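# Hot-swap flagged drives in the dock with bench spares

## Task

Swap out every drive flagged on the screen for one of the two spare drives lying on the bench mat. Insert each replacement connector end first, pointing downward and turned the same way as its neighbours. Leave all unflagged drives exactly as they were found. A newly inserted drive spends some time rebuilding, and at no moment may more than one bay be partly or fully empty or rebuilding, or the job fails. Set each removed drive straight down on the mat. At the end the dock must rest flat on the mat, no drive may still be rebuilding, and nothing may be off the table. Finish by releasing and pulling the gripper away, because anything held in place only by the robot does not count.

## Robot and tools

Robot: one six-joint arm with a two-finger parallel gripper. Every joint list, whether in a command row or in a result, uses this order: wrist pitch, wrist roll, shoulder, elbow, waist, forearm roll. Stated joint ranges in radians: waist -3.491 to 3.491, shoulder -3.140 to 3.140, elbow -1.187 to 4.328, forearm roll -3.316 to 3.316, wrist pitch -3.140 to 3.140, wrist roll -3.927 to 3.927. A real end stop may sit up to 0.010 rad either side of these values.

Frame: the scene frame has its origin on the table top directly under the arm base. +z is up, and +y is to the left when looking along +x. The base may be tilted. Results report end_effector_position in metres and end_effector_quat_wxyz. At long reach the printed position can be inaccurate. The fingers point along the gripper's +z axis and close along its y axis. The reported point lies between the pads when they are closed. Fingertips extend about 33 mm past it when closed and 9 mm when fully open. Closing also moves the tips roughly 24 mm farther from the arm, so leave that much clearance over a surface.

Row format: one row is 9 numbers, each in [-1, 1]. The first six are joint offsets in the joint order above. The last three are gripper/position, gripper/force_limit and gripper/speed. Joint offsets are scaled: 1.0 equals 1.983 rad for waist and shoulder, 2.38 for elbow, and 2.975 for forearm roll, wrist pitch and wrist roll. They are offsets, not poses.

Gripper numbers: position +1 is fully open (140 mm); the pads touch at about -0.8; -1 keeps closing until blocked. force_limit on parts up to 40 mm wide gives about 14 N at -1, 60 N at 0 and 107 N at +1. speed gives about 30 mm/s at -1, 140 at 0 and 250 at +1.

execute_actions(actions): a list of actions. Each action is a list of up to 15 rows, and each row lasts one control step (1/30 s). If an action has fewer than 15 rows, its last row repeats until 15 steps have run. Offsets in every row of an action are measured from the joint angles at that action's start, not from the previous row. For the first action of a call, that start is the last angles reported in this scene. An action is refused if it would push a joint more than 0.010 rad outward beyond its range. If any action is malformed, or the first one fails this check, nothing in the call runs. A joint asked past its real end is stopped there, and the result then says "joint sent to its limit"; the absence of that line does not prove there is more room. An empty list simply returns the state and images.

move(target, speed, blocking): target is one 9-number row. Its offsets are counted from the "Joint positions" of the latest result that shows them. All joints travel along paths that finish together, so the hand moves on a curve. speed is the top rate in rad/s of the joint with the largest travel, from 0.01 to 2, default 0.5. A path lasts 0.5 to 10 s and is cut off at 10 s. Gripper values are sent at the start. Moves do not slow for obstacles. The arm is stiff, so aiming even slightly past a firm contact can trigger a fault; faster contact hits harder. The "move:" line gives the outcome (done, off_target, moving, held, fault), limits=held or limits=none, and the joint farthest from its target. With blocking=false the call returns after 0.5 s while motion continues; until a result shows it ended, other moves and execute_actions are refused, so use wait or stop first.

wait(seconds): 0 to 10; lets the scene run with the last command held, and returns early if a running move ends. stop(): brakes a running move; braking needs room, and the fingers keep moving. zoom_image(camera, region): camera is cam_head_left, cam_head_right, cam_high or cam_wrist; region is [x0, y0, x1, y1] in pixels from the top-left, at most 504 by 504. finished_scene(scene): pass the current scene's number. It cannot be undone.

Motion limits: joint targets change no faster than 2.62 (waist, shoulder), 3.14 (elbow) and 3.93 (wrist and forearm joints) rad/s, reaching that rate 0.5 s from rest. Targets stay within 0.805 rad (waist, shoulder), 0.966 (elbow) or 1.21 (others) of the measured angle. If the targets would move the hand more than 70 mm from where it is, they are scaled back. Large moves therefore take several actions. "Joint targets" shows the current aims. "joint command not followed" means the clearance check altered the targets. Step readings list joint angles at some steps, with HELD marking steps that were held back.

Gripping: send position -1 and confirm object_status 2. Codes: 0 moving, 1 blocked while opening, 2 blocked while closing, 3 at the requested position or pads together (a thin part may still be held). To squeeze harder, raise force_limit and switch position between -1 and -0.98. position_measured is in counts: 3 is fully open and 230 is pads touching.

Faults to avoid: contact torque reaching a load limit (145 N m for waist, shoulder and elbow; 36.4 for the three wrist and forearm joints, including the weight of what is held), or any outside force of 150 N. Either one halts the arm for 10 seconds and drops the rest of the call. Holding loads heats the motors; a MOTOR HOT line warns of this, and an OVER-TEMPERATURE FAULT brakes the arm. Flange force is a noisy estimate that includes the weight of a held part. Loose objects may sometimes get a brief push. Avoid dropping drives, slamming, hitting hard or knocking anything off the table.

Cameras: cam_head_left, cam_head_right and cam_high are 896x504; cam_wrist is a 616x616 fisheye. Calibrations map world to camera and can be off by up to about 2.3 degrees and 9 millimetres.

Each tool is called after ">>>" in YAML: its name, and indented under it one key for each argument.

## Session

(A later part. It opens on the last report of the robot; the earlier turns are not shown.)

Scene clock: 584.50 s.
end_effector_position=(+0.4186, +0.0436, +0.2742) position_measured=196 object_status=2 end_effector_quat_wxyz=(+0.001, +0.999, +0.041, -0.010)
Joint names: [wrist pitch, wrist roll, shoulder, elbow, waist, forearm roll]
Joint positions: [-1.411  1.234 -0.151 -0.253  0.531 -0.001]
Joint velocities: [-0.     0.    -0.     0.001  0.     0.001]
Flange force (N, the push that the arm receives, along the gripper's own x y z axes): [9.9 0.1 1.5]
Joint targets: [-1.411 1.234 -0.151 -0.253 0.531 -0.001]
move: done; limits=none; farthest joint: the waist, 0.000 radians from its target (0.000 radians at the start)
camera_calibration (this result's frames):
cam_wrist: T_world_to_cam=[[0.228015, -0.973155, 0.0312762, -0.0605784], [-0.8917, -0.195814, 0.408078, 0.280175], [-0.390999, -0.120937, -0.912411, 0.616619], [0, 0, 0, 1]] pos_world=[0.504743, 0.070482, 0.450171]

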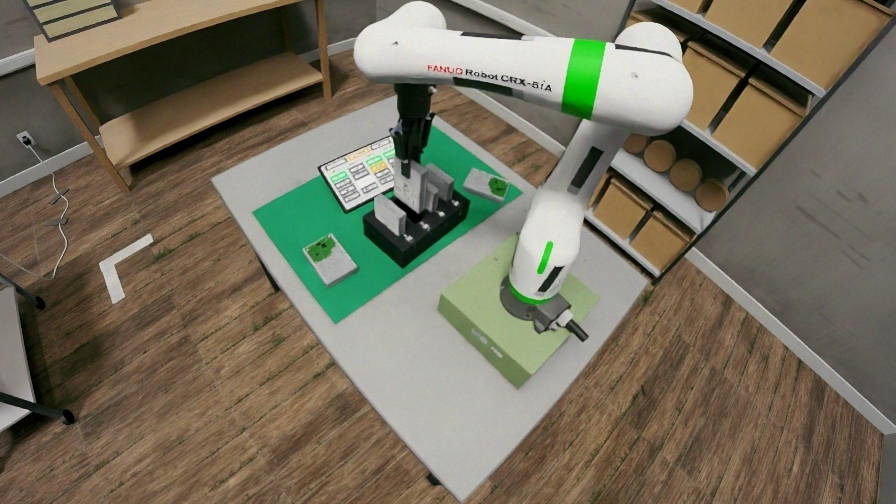

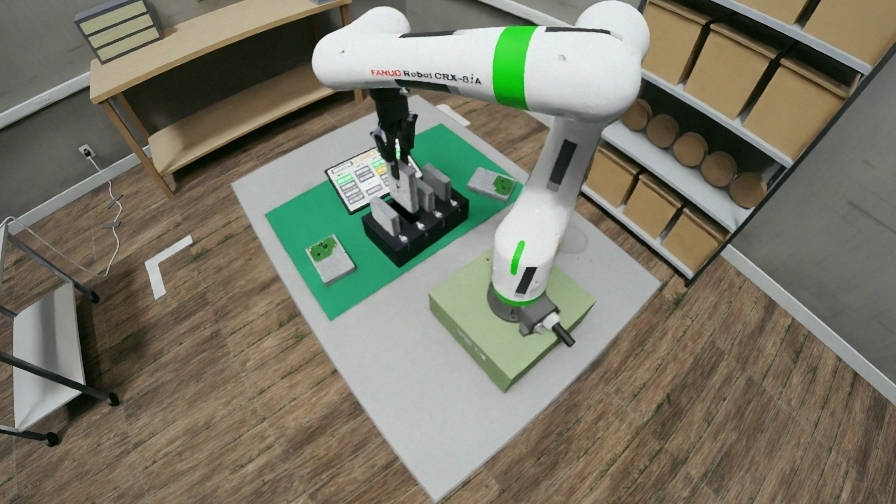

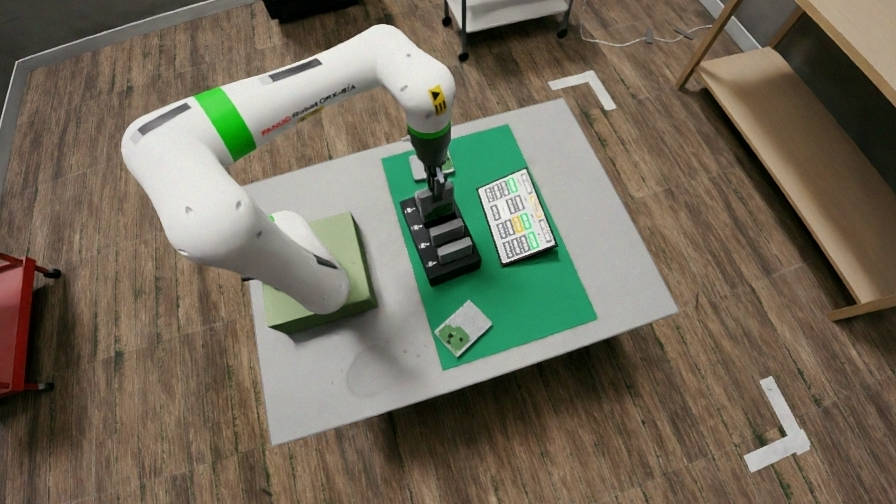

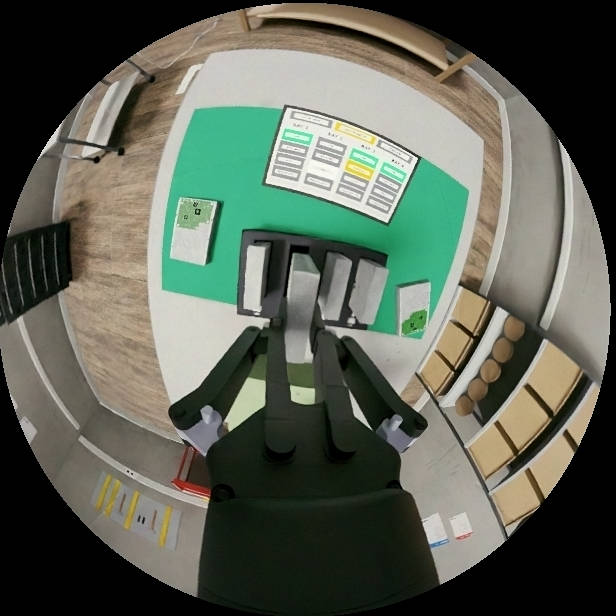

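>>> move:
  target: [-0.039,0,-0.015,0.045,0,0,-1,0.5,0.3]
  speed: 0.4

>>> move:
  target: [-0.0425,0.232,0.3305,0.3175,-0.3436,0,-1,0.5,0.3]
  speed: 0.6

Scene clock: 606.17 s.
end_effector_position=(+0.4204, +0.0441, +0.3315) position_measured=196 object_status=2 end_effector_quat_wxyz=(-0.002, +0.999, +0.041, -0.001)
Joint names: [wrist pitch, wrist roll, shoulder, elbow, waist, forearm roll]
Joint positions: [-1.527  1.234 -0.181 -0.146  0.531 -0.001]
Joint velocities: [-0.     0.    -0.     0.001  0.    -0.001]
Flange force (N, the push that the arm receives, along the gripper's own x y z axes): [10.8 0.8 -1.4]
Joint targets: [-1.527 1.234 -0.181 -0.146 0.531 -0.001]
move: done; limits=none; farthest joint: the waist, 0.000 radians from its target (0.000 radians at the start)
camera_calibration (this result's frames):
cam_wrist: T_world_to_cam=[[0.22747, -0.973401, 0.0273492, -0.0607169], [-0.899299, -0.199215, 0.389326, 0.26805], [-0.373522, -0.113155, -0.920694, 0.664711], [0, 0, 0, 1]] pos_world=[0.503153, 0.0695133, 0.509297]

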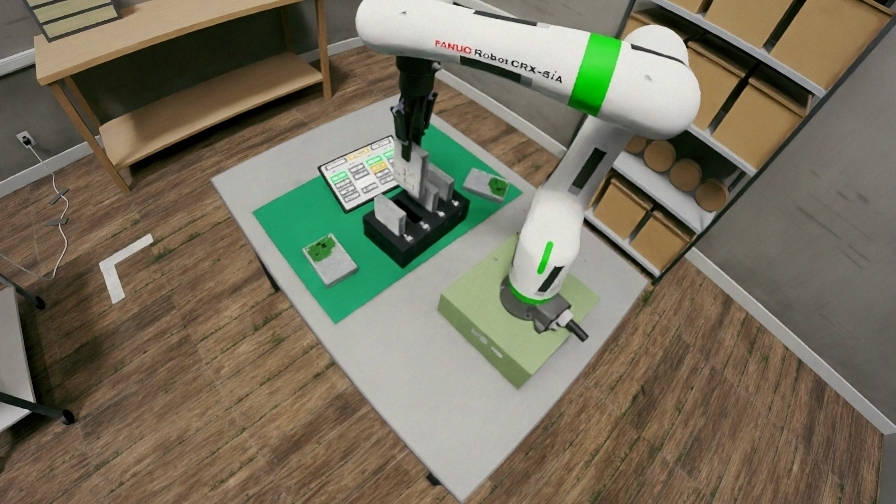

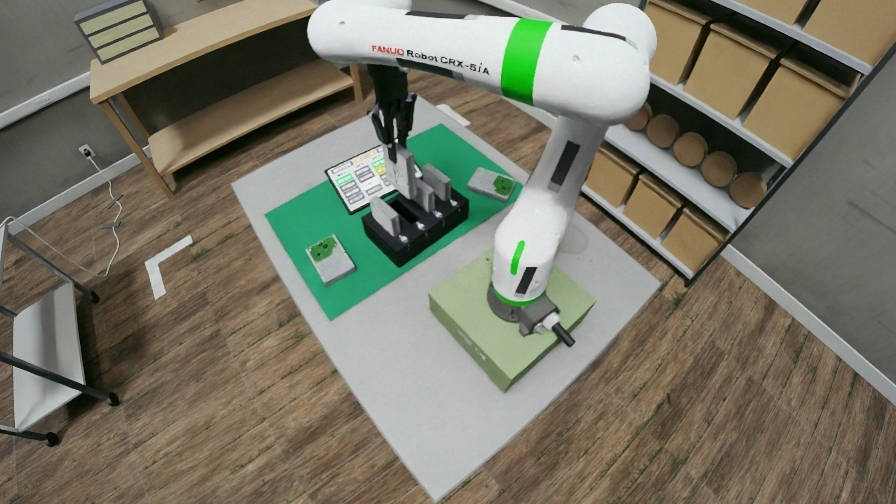

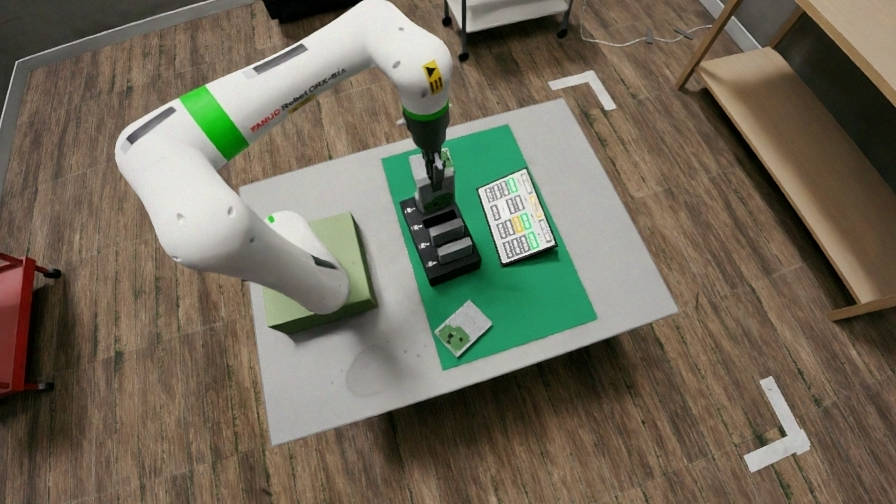

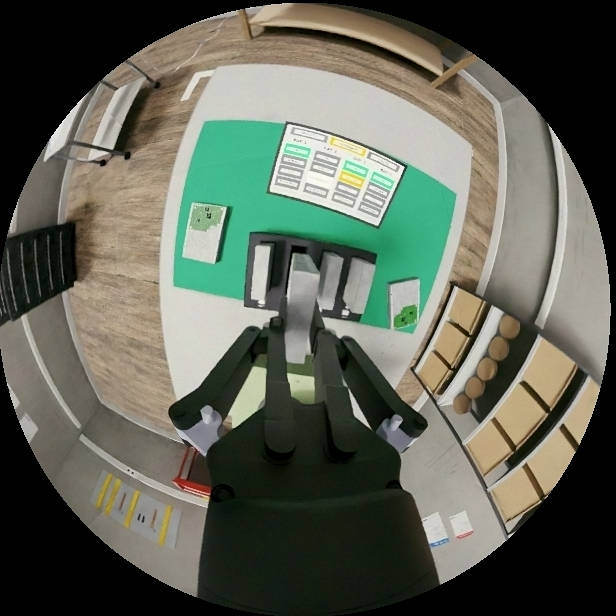

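Scene clock: 607.87 s.
end_effector_position=(+0.5938, -0.2827, +0.3317) position_measured=196 object_status=2 end_effector_quat_wxyz=(+0.020, +0.999, +0.046, -0.012)
Joint names: [wrist pitch, wrist roll, shoulder, elbow, waist, forearm roll]
Joint positions: [-1.654  1.924  0.474  0.609 -0.15  -0.001]
Joint velocities: [-0.001  0.001 -0.     0.002 -0.    -0.   ]
Flange force (N, the push that the arm receives, along the gripper's own x y z axes): [15.6 11.4 -1.4]
Joint targets: [-1.654 1.924 0.474 0.609 -0.150 -0.001]
move: done; limits=none; farthest joint: the waist, 0.000 radians from its target (0.682 radians at the start)
camera_calibration (this result's frames):
cam_wrist: T_world_to_cam=[[0.238558, -0.968845, 0.066549, -0.43658], [-0.888873, -0.190237, 0.416791, 0.34602], [-0.391146, -0.158582, -0.906563, 0.685653], [0, 0, 0, 1]] pos_world=[0.679907, -0.24842, 0.506424]

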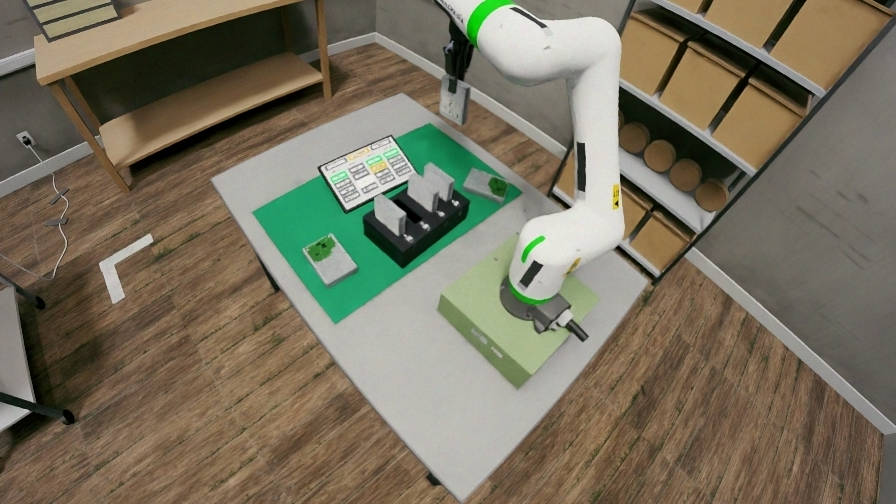

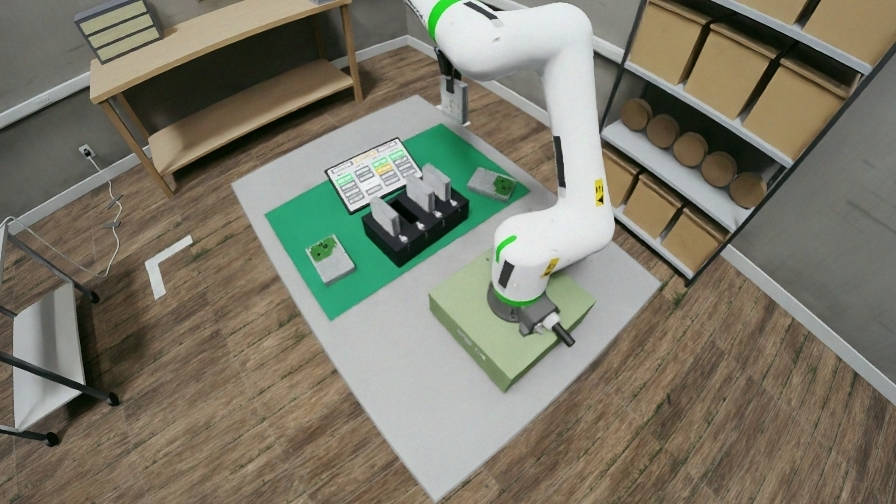

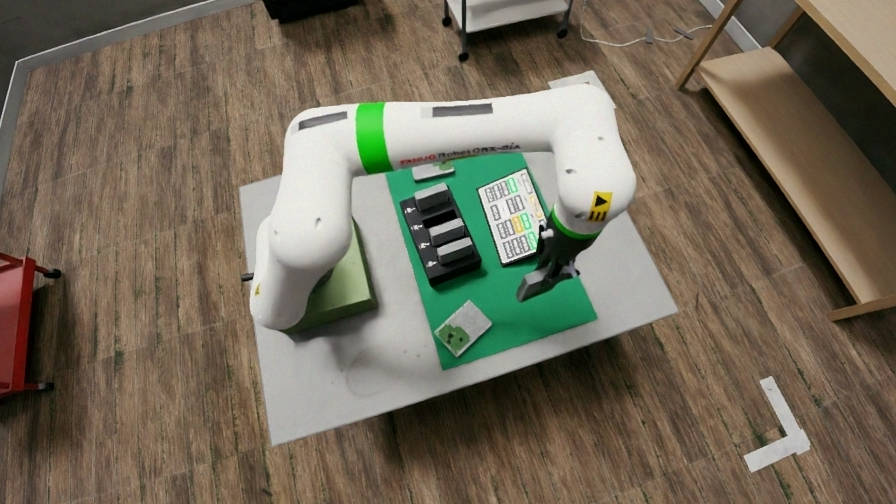

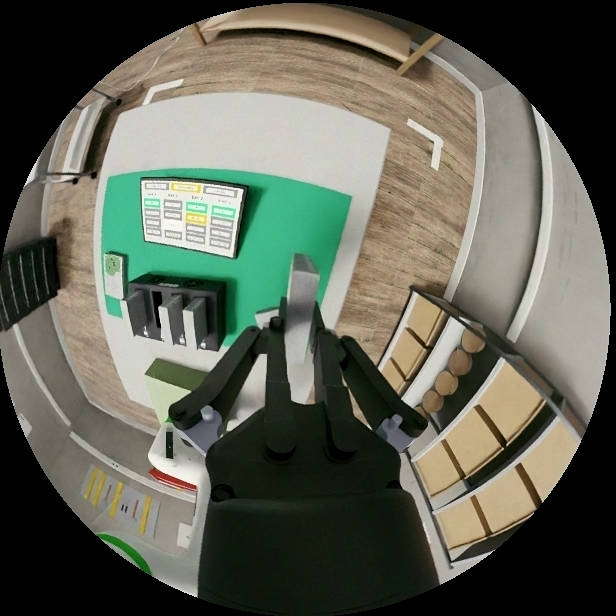

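>>> move:
  target: [0.1294,0,0.0169,-0.1476,0,-0.015,-1,0.5,0.3]
  speed: 0.5

Scene clock: 618.60 s.
end_effector_position=(+0.5862, -0.2732, +0.1555) position_measured=196 object_status=2 end_effector_quat_wxyz=(-0.000, +0.999, +0.039, -0.006)
Joint names: [wrist pitch, wrist roll, shoulder, elbow, waist, forearm roll]
Joint positions: [-1.269  1.924  0.508  0.258 -0.15  -0.046]
Joint velocities: [ 0.     0.    -0.001 -0.001 -0.     0.   ]
Flange force (N, the push that the arm receives, along the gripper's own x y z axes): [6.1 2.8 4.8]
Joint targets: [-1.269 1.924 0.508 0.258 -0.150 -0.046]
move: done; limits=none; farthest joint: the waist, 0.000 radians from its target (0.000 radians at the start)
camera_calibration (this result's frames):
cam_wrist: T_world_to_cam=[[0.224318, -0.974068, 0.0295644, -0.401142], [-0.896336, -0.194321, 0.398523, 0.420619], [-0.382443, -0.115895, -0.916682, 0.532561], [0, 0, 0, 1]] pos_world=[0.670673, -0.247283, 0.332422]

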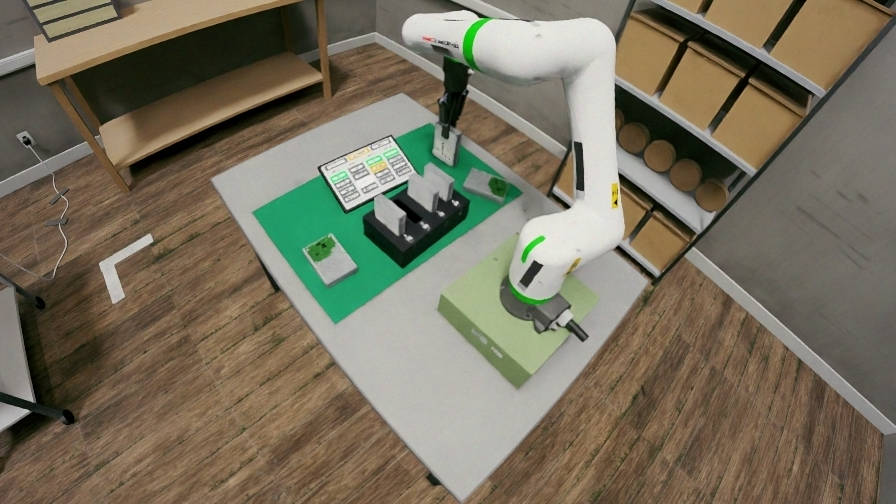

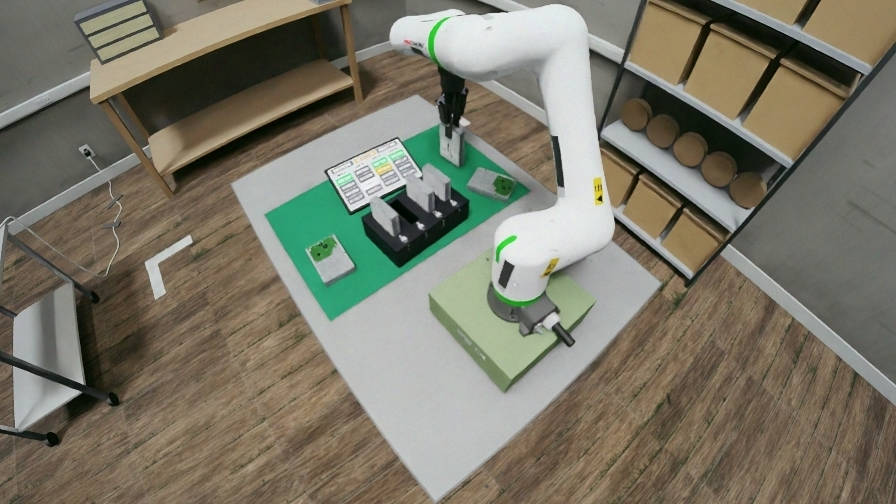

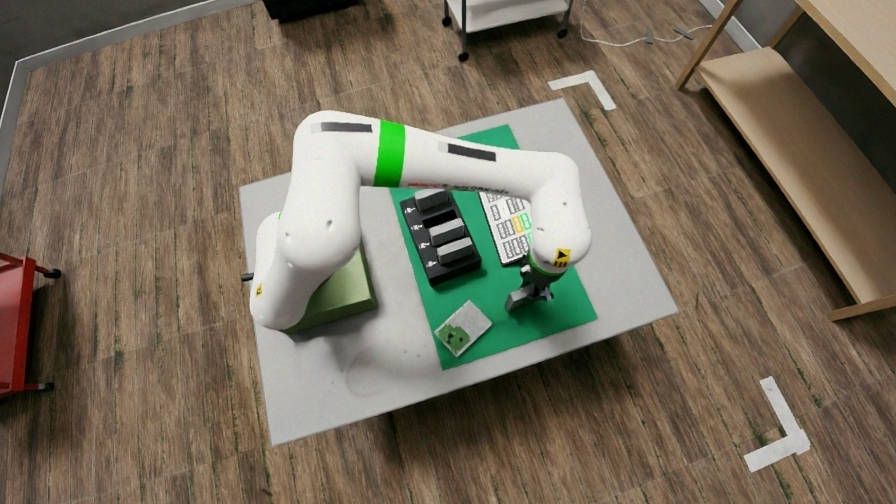

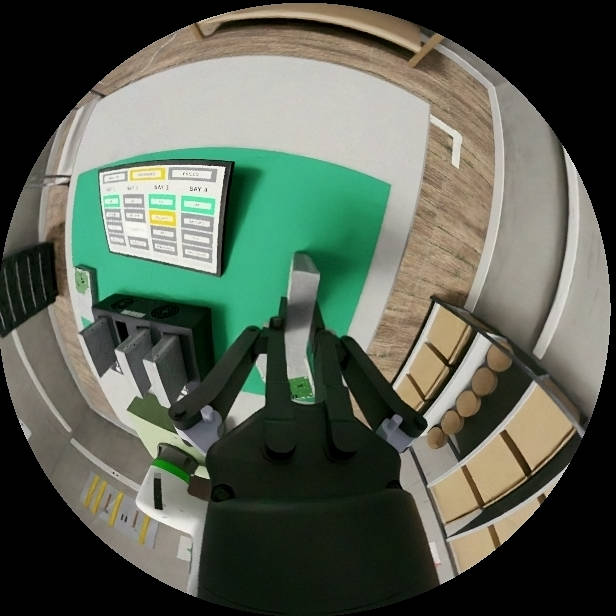

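>>> execute_actions:
  actions:
    - [[0.0014,0,0.0006,-0.0012,0,0,-1,0.5,0.3]]
    - [[0.0014,0,0.0006,-0.0012,0,0,-1,0.5,0.3]]

Scene clock: 623.83 s.
end_effector_position=(+0.5859, -0.2734, +0.1517) position_measured=196 object_status=2 end_effector_quat_wxyz=(-0.000, +0.999, +0.039, -0.005)
Joint names: [wrist pitch, wrist roll, shoulder, elbow, waist, forearm roll]
Joint positions: [-1.26   1.924  0.51   0.252 -0.15  -0.045]
Joint velocities: [ 0.     0.    -0.    -0.001  0.    -0.   ]
Flange force (N, the push that the arm receives, along the gripper's own x y z axes): [14.2 8.9 3.4]
Flange force at the end of the 1st action (N, along the gripper's axes at the end of the call): [5.1 2.5 4.1]
Joint targets: [-1.260 1.924 0.510 0.252 -0.150 -0.045]
Step readings (joint positions; steps 1 to 15: 1st action; 16 to 30: 2nd action):
0: [-1.269 1.924 0.508 0.258 -0.150 -0.046]
1: [-1.269 1.924 0.508 0.258 -0.150 -0.046]
2: [-1.266 1.924 0.508 0.256 -0.150 -0.045]
4: [-1.265 1.924 0.509 0.255 -0.150 -0.045]
8: [-1.264 1.924 0.509 0.255 -0.150 -0.045]
15: [-1.264 1.924 0.509 0.255 -0.150 -0.045]
16: [-1.264 1.924 0.509 0.255 -0.150 -0.045]
17: [-1.262 1.924 0.509 0.254 -0.150 -0.045]
19: [-1.260 1.924 0.510 0.252 -0.150 -0.045]
23: [-1.260 1.924 0.510 0.252 -0.150 -0.045]
30: Joint positions above
camera_calibration (this result's frames):
cam_wrist: T_world_to_cam=[[0.224008, -0.974129, 0.0298949, -0.401046], [-0.896476, -0.193925, 0.398401, 0.422069], [-0.382297, -0.116045, -0.916724, 0.528826], [0, 0, 0, 1]] pos_world=[0.670381, -0.247453, 0.328624]

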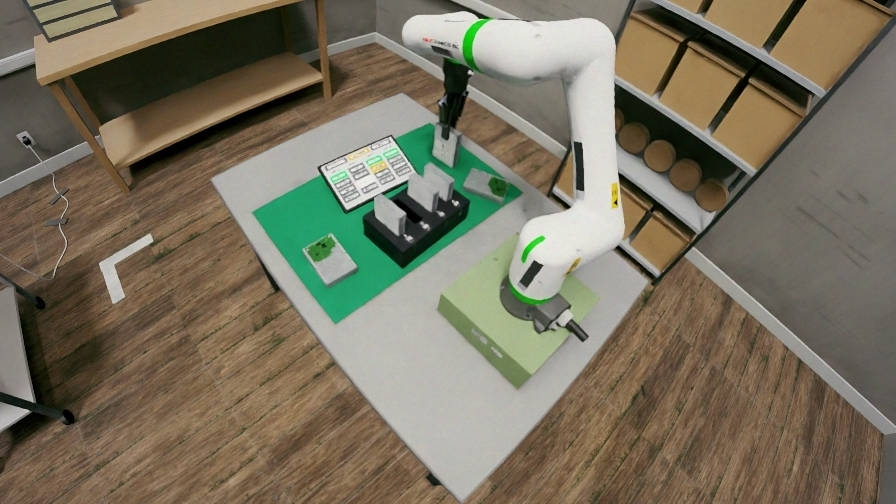

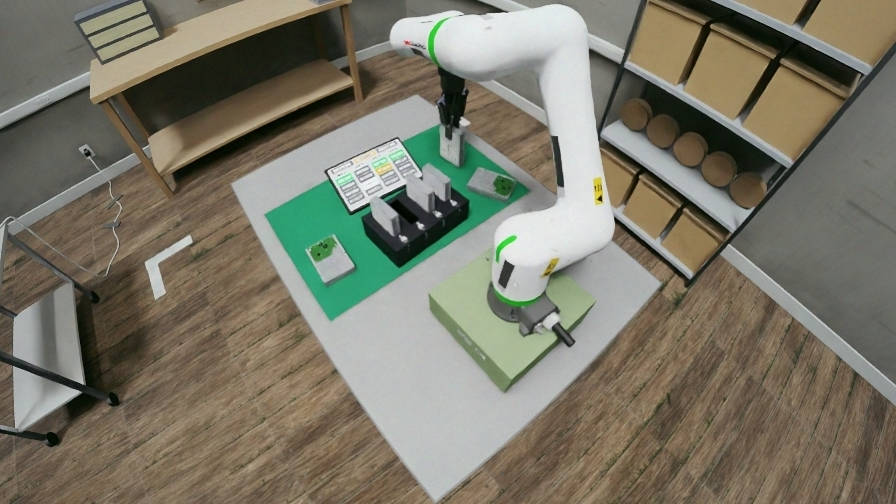

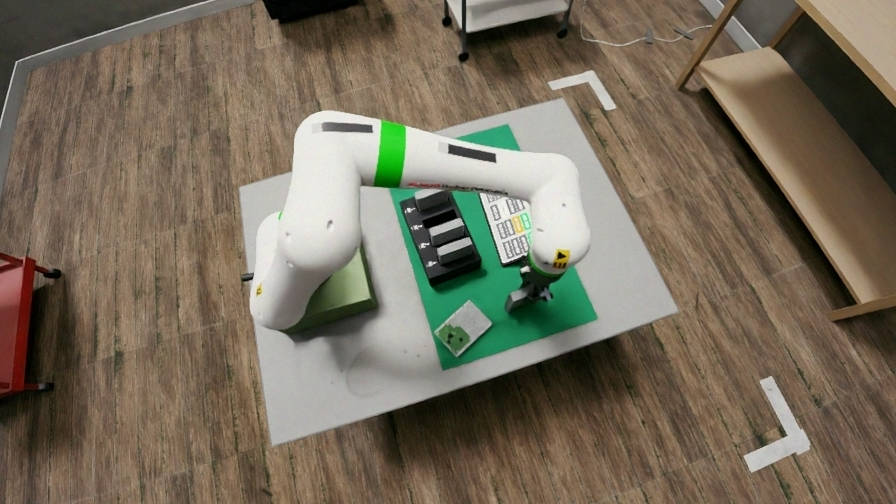

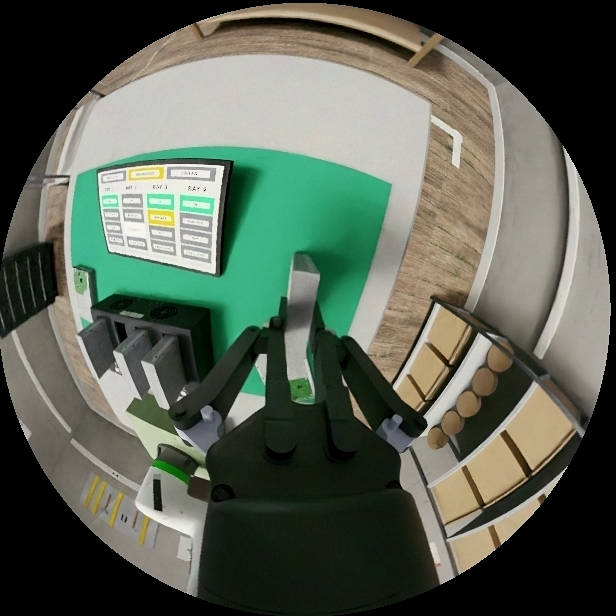

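>>> execute_actions:
  actions:
    - [[0.0014,0,0.0006,-0.0012,0,0,-1,0.5,0.3]]
    - [[0.0028,0,0.0012,-0.0024,0,0,-1,0.5,0.3]]

Scene clock: 628.27 s.
end_effector_position=(+0.5855, -0.2736, +0.1460) position_measured=196 object_status=2 end_effector_quat_wxyz=(-0.000, +0.999, +0.039, -0.005)
Joint names: [wrist pitch, wrist roll, shoulder, elbow, waist, forearm roll]
Joint positions: [-1.248  1.924  0.514  0.244 -0.15  -0.045]
Joint velocities: [-0.    -0.001  0.     0.002 -0.     0.002]
Flange force (N, the push that the arm receives, along the gripper's own x y z axes): [2.3 1.9 -35.6]
Flange force at the end of the 1st action (N, along the gripper's axes at the end of the call): [11.8 8.3 4.3]
Joint targets: [-1.248 1.924 0.514 0.244 -0.150 -0.045]
Step readings (joint positions; steps 1 to 15: 1st action; 16 to 30: 2nd action):
0: [-1.260 1.924 0.510 0.252 -0.150 -0.045]
1: [-1.260 1.924 0.510 0.252 -0.150 -0.045]
2: [-1.258 1.924 0.510 0.251 -0.150 -0.045]
4: [-1.256 1.924 0.511 0.249 -0.150 -0.045]
8: [-1.256 1.924 0.511 0.249 -0.150 -0.045]
15: [-1.256 1.924 0.511 0.249 -0.150 -0.045]
16: [-1.256 1.924 0.511 0.249 -0.150 -0.045]
17: [-1.253 1.924 0.512 0.248 -0.150 -0.045]
19: [-1.248 1.924 0.513 0.244 -0.150 -0.045]
23: [-1.248 1.924 0.514 0.244 -0.150 -0.045]
30: Joint positions above
camera_calibration (this result's frames):
cam_wrist: T_world_to_cam=[[0.223476, -0.974238, 0.0303226, -0.400809], [-0.896722, -0.193303, 0.398149, 0.424197], [-0.382031, -0.116168, -0.916819, 0.523277], [0, 0, 0, 1]] pos_world=[0.669866, -0.247697, 0.32301]

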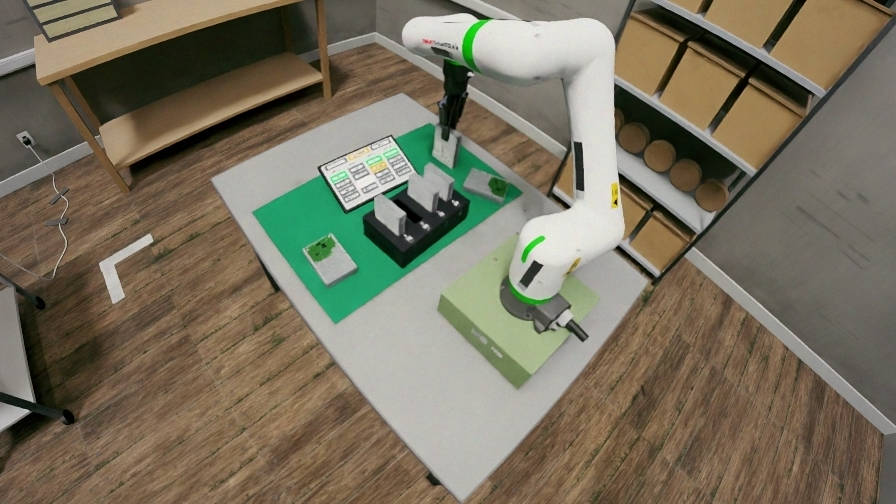

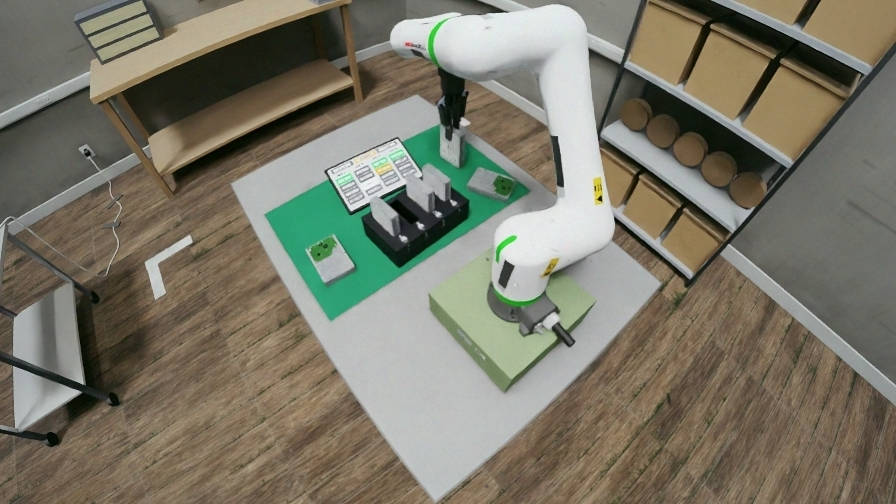

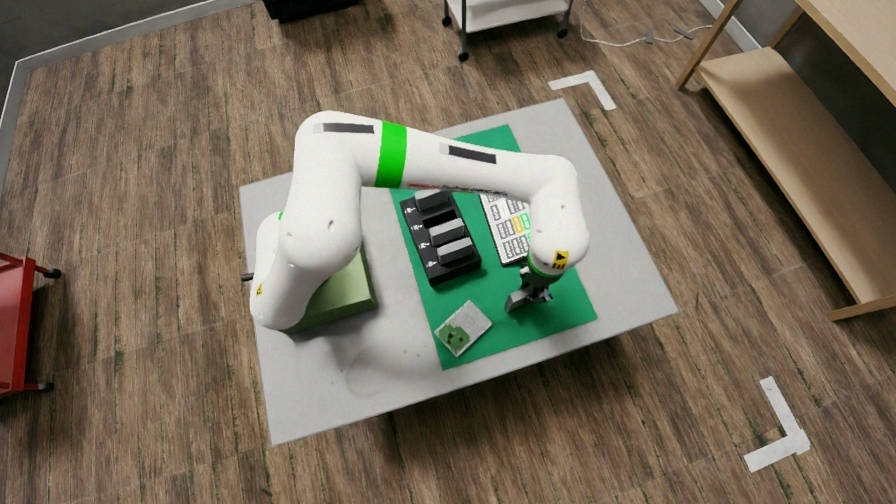

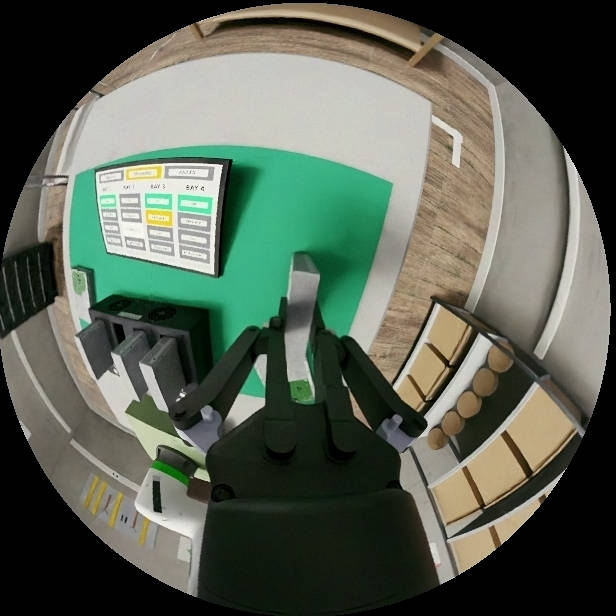

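>>> execute_actions:
  actions:
    - [[-0.0008,0,-0.0004,0.0007,0,0,-0.2,0.5,0.3]]
    - [[-0.0008,0,-0.0004,0.0007,0,0,-0.2,0.5,0.3]]

>>> move:
  target: [-0.065,0,-0.012,0.072,0,0,-0.2,0.5,0.3]

Scene clock: 652.80 s.
end_effector_position=(+0.5858, -0.2735, +0.1484) position_measured=154 object_status=3 end_effector_quat_wxyz=(-0.000, +0.999, +0.039, -0.005)
Joint names: [wrist pitch, wrist roll, shoulder, elbow, waist, forearm roll]
Joint positions: [-1.253  1.924  0.512  0.247 -0.15  -0.045]
Joint velocities: [ 0.    -0.     0.    -0.001 -0.     0.001]
Flange force (N, the push that the arm receives, along the gripper's own x y z axes): [7.9 5.5 -0.8]
Flange force at the end of the 1st action (N, along the gripper's axes at the end of the call): [8.5 5.6 -1.4]
Joint targets: [-1.253 1.924 0.512 0.247 -0.150 -0.045]
Step readings (joint positions; steps 1 to 15: 1st action; 16 to 30: 2nd action):
0: [-1.248 1.924 0.514 0.244 -0.150 -0.045]
1: [-1.248 1.924 0.514 0.244 -0.150 -0.045]
2: [-1.248 1.924 0.514 0.244 -0.150 -0.046]
4: [-1.249 1.924 0.514 0.245 -0.150 -0.046]
8: [-1.250 1.924 0.513 0.245 -0.150 -0.046]
15: [-1.250 1.924 0.513 0.245 -0.150 -0.045]
16: [-1.250 1.924 0.513 0.245 -0.150 -0.045]
17: [-1.252 1.924 0.512 0.246 -0.150 -0.045]
19: [-1.253 1.924 0.512 0.247 -0.150 -0.045]
23: [-1.253 1.924 0.512 0.247 -0.150 -0.045]
30: Joint positions above
camera_calibration (this result's frames):
cam_wrist: T_world_to_cam=[[0.223775, -0.974165, 0.0304412, -0.401034], [-0.896779, -0.193565, 0.397894, 0.423525], [-0.381723, -0.116338, -0.916926, 0.525413], [0, 0, 0, 1]] pos_world=[0.670112, -0.247568, 0.325455]

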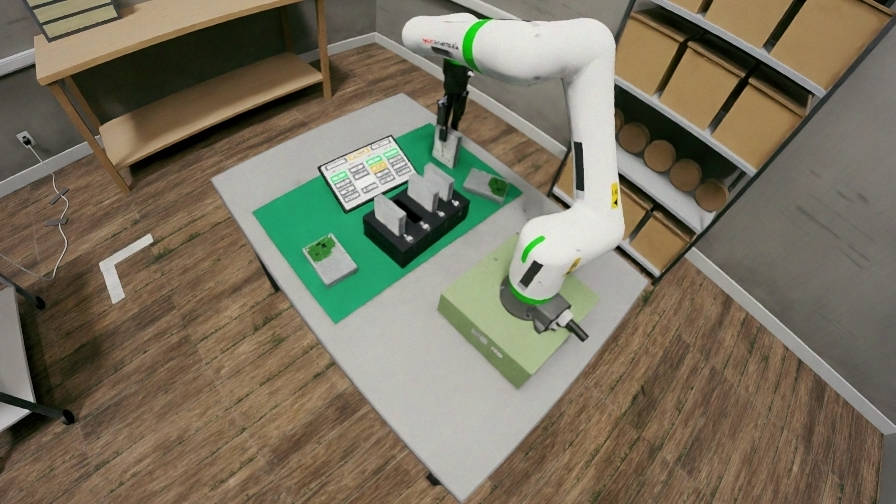

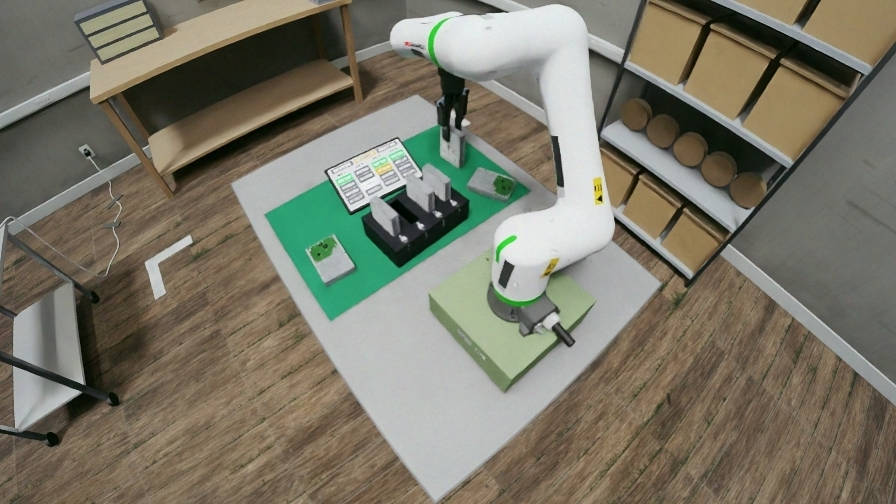

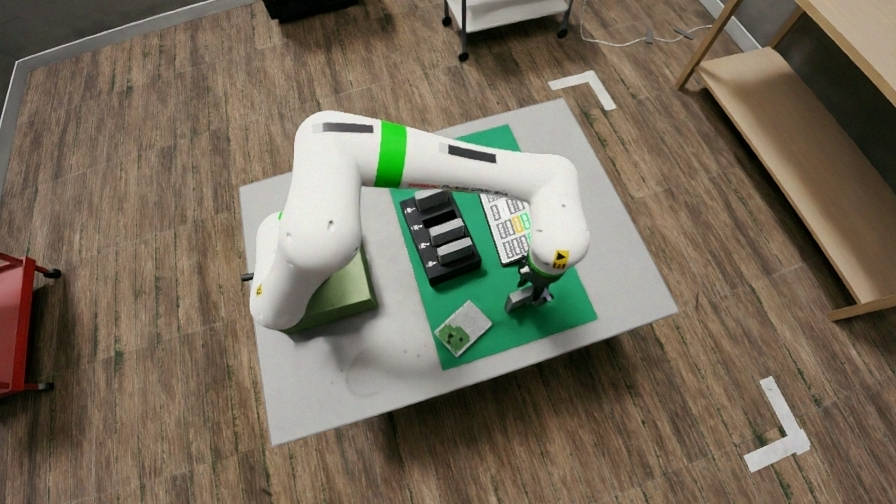

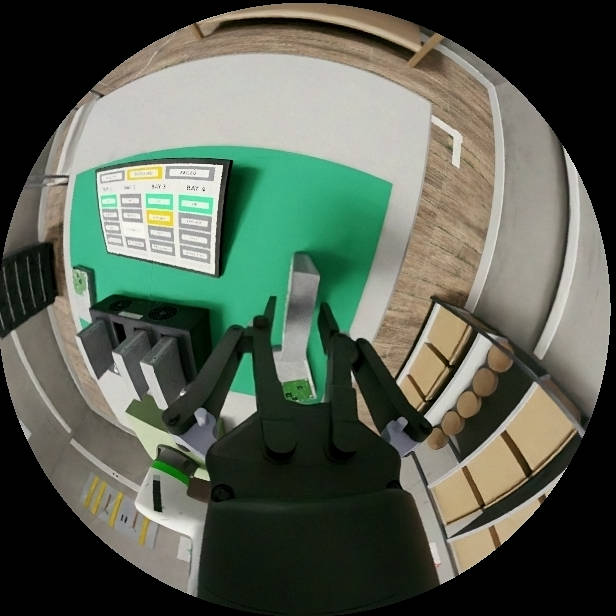

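Scene clock: 653.57 s.
end_effector_position=(+0.5991, -0.2723, +0.2349) position_measured=154 object_status=3 end_effector_quat_wxyz=(-0.001, +0.999, +0.043, -0.004)
Joint names: [wrist pitch, wrist roll, shoulder, elbow, waist, forearm roll]
Joint positions: [-1.446  1.924  0.488  0.418 -0.15  -0.045]
Joint velocities: [ 0.    -0.     0.001  0.001 -0.    -0.001]
Flange force (N, the push that the arm receives, along the gripper's own x y z axes): [8.7 5.6 0.1]
Joint targets: [-1.446 1.924 0.488 0.418 -0.150 -0.045]
move: done; limits=none; farthest joint: the waist, 0.000 radians from its target (0.000 radians at the start)
camera_calibration (this result's frames):
cam_wrist: T_world_to_cam=[[0.232084, -0.97225, 0.0294596, -0.409664], [-0.895919, -0.201874, 0.395696, 0.399106], [-0.378769, -0.118228, -0.917909, 0.607887], [0, 0, 0, 1]] pos_world=[0.682892, -0.245857, 0.412129]

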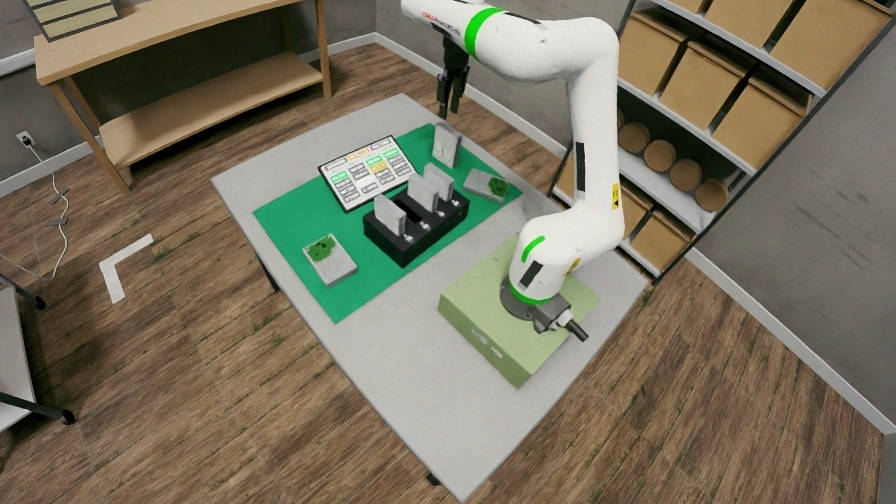

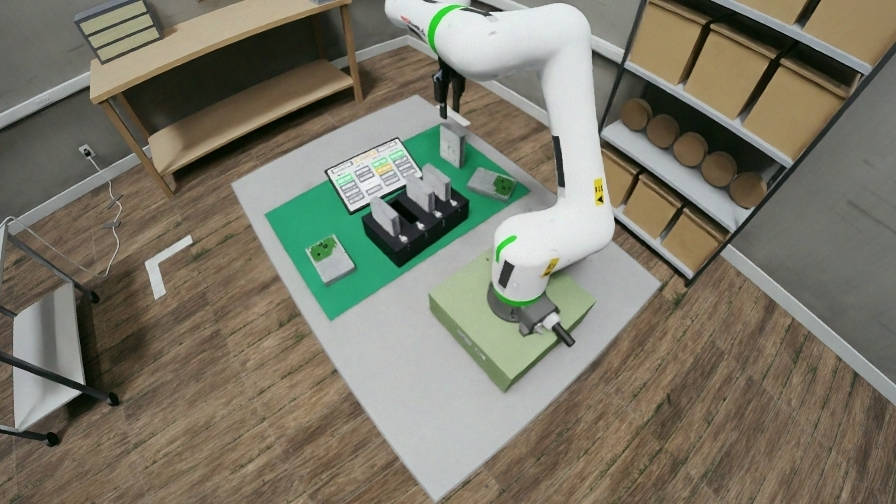

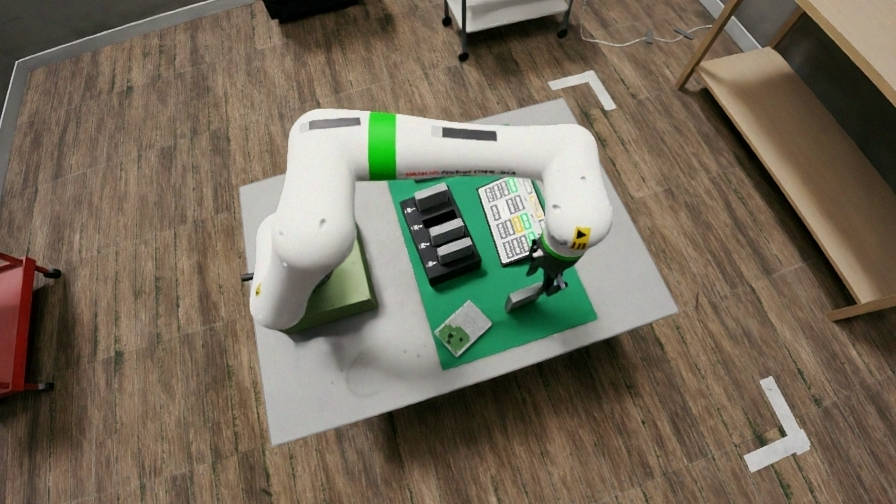

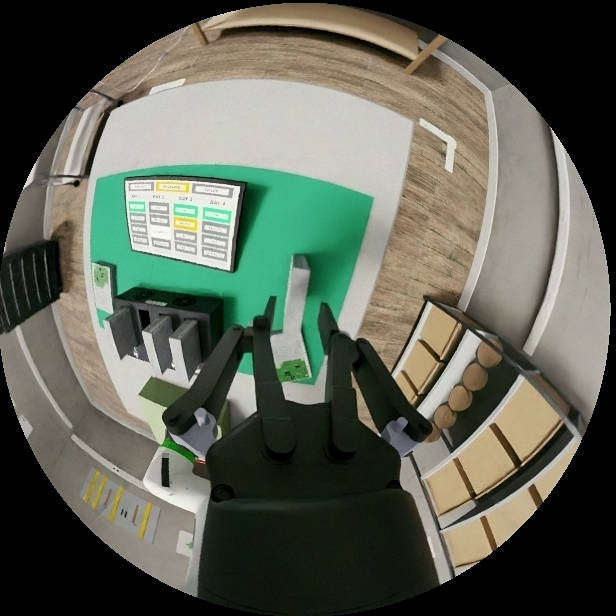

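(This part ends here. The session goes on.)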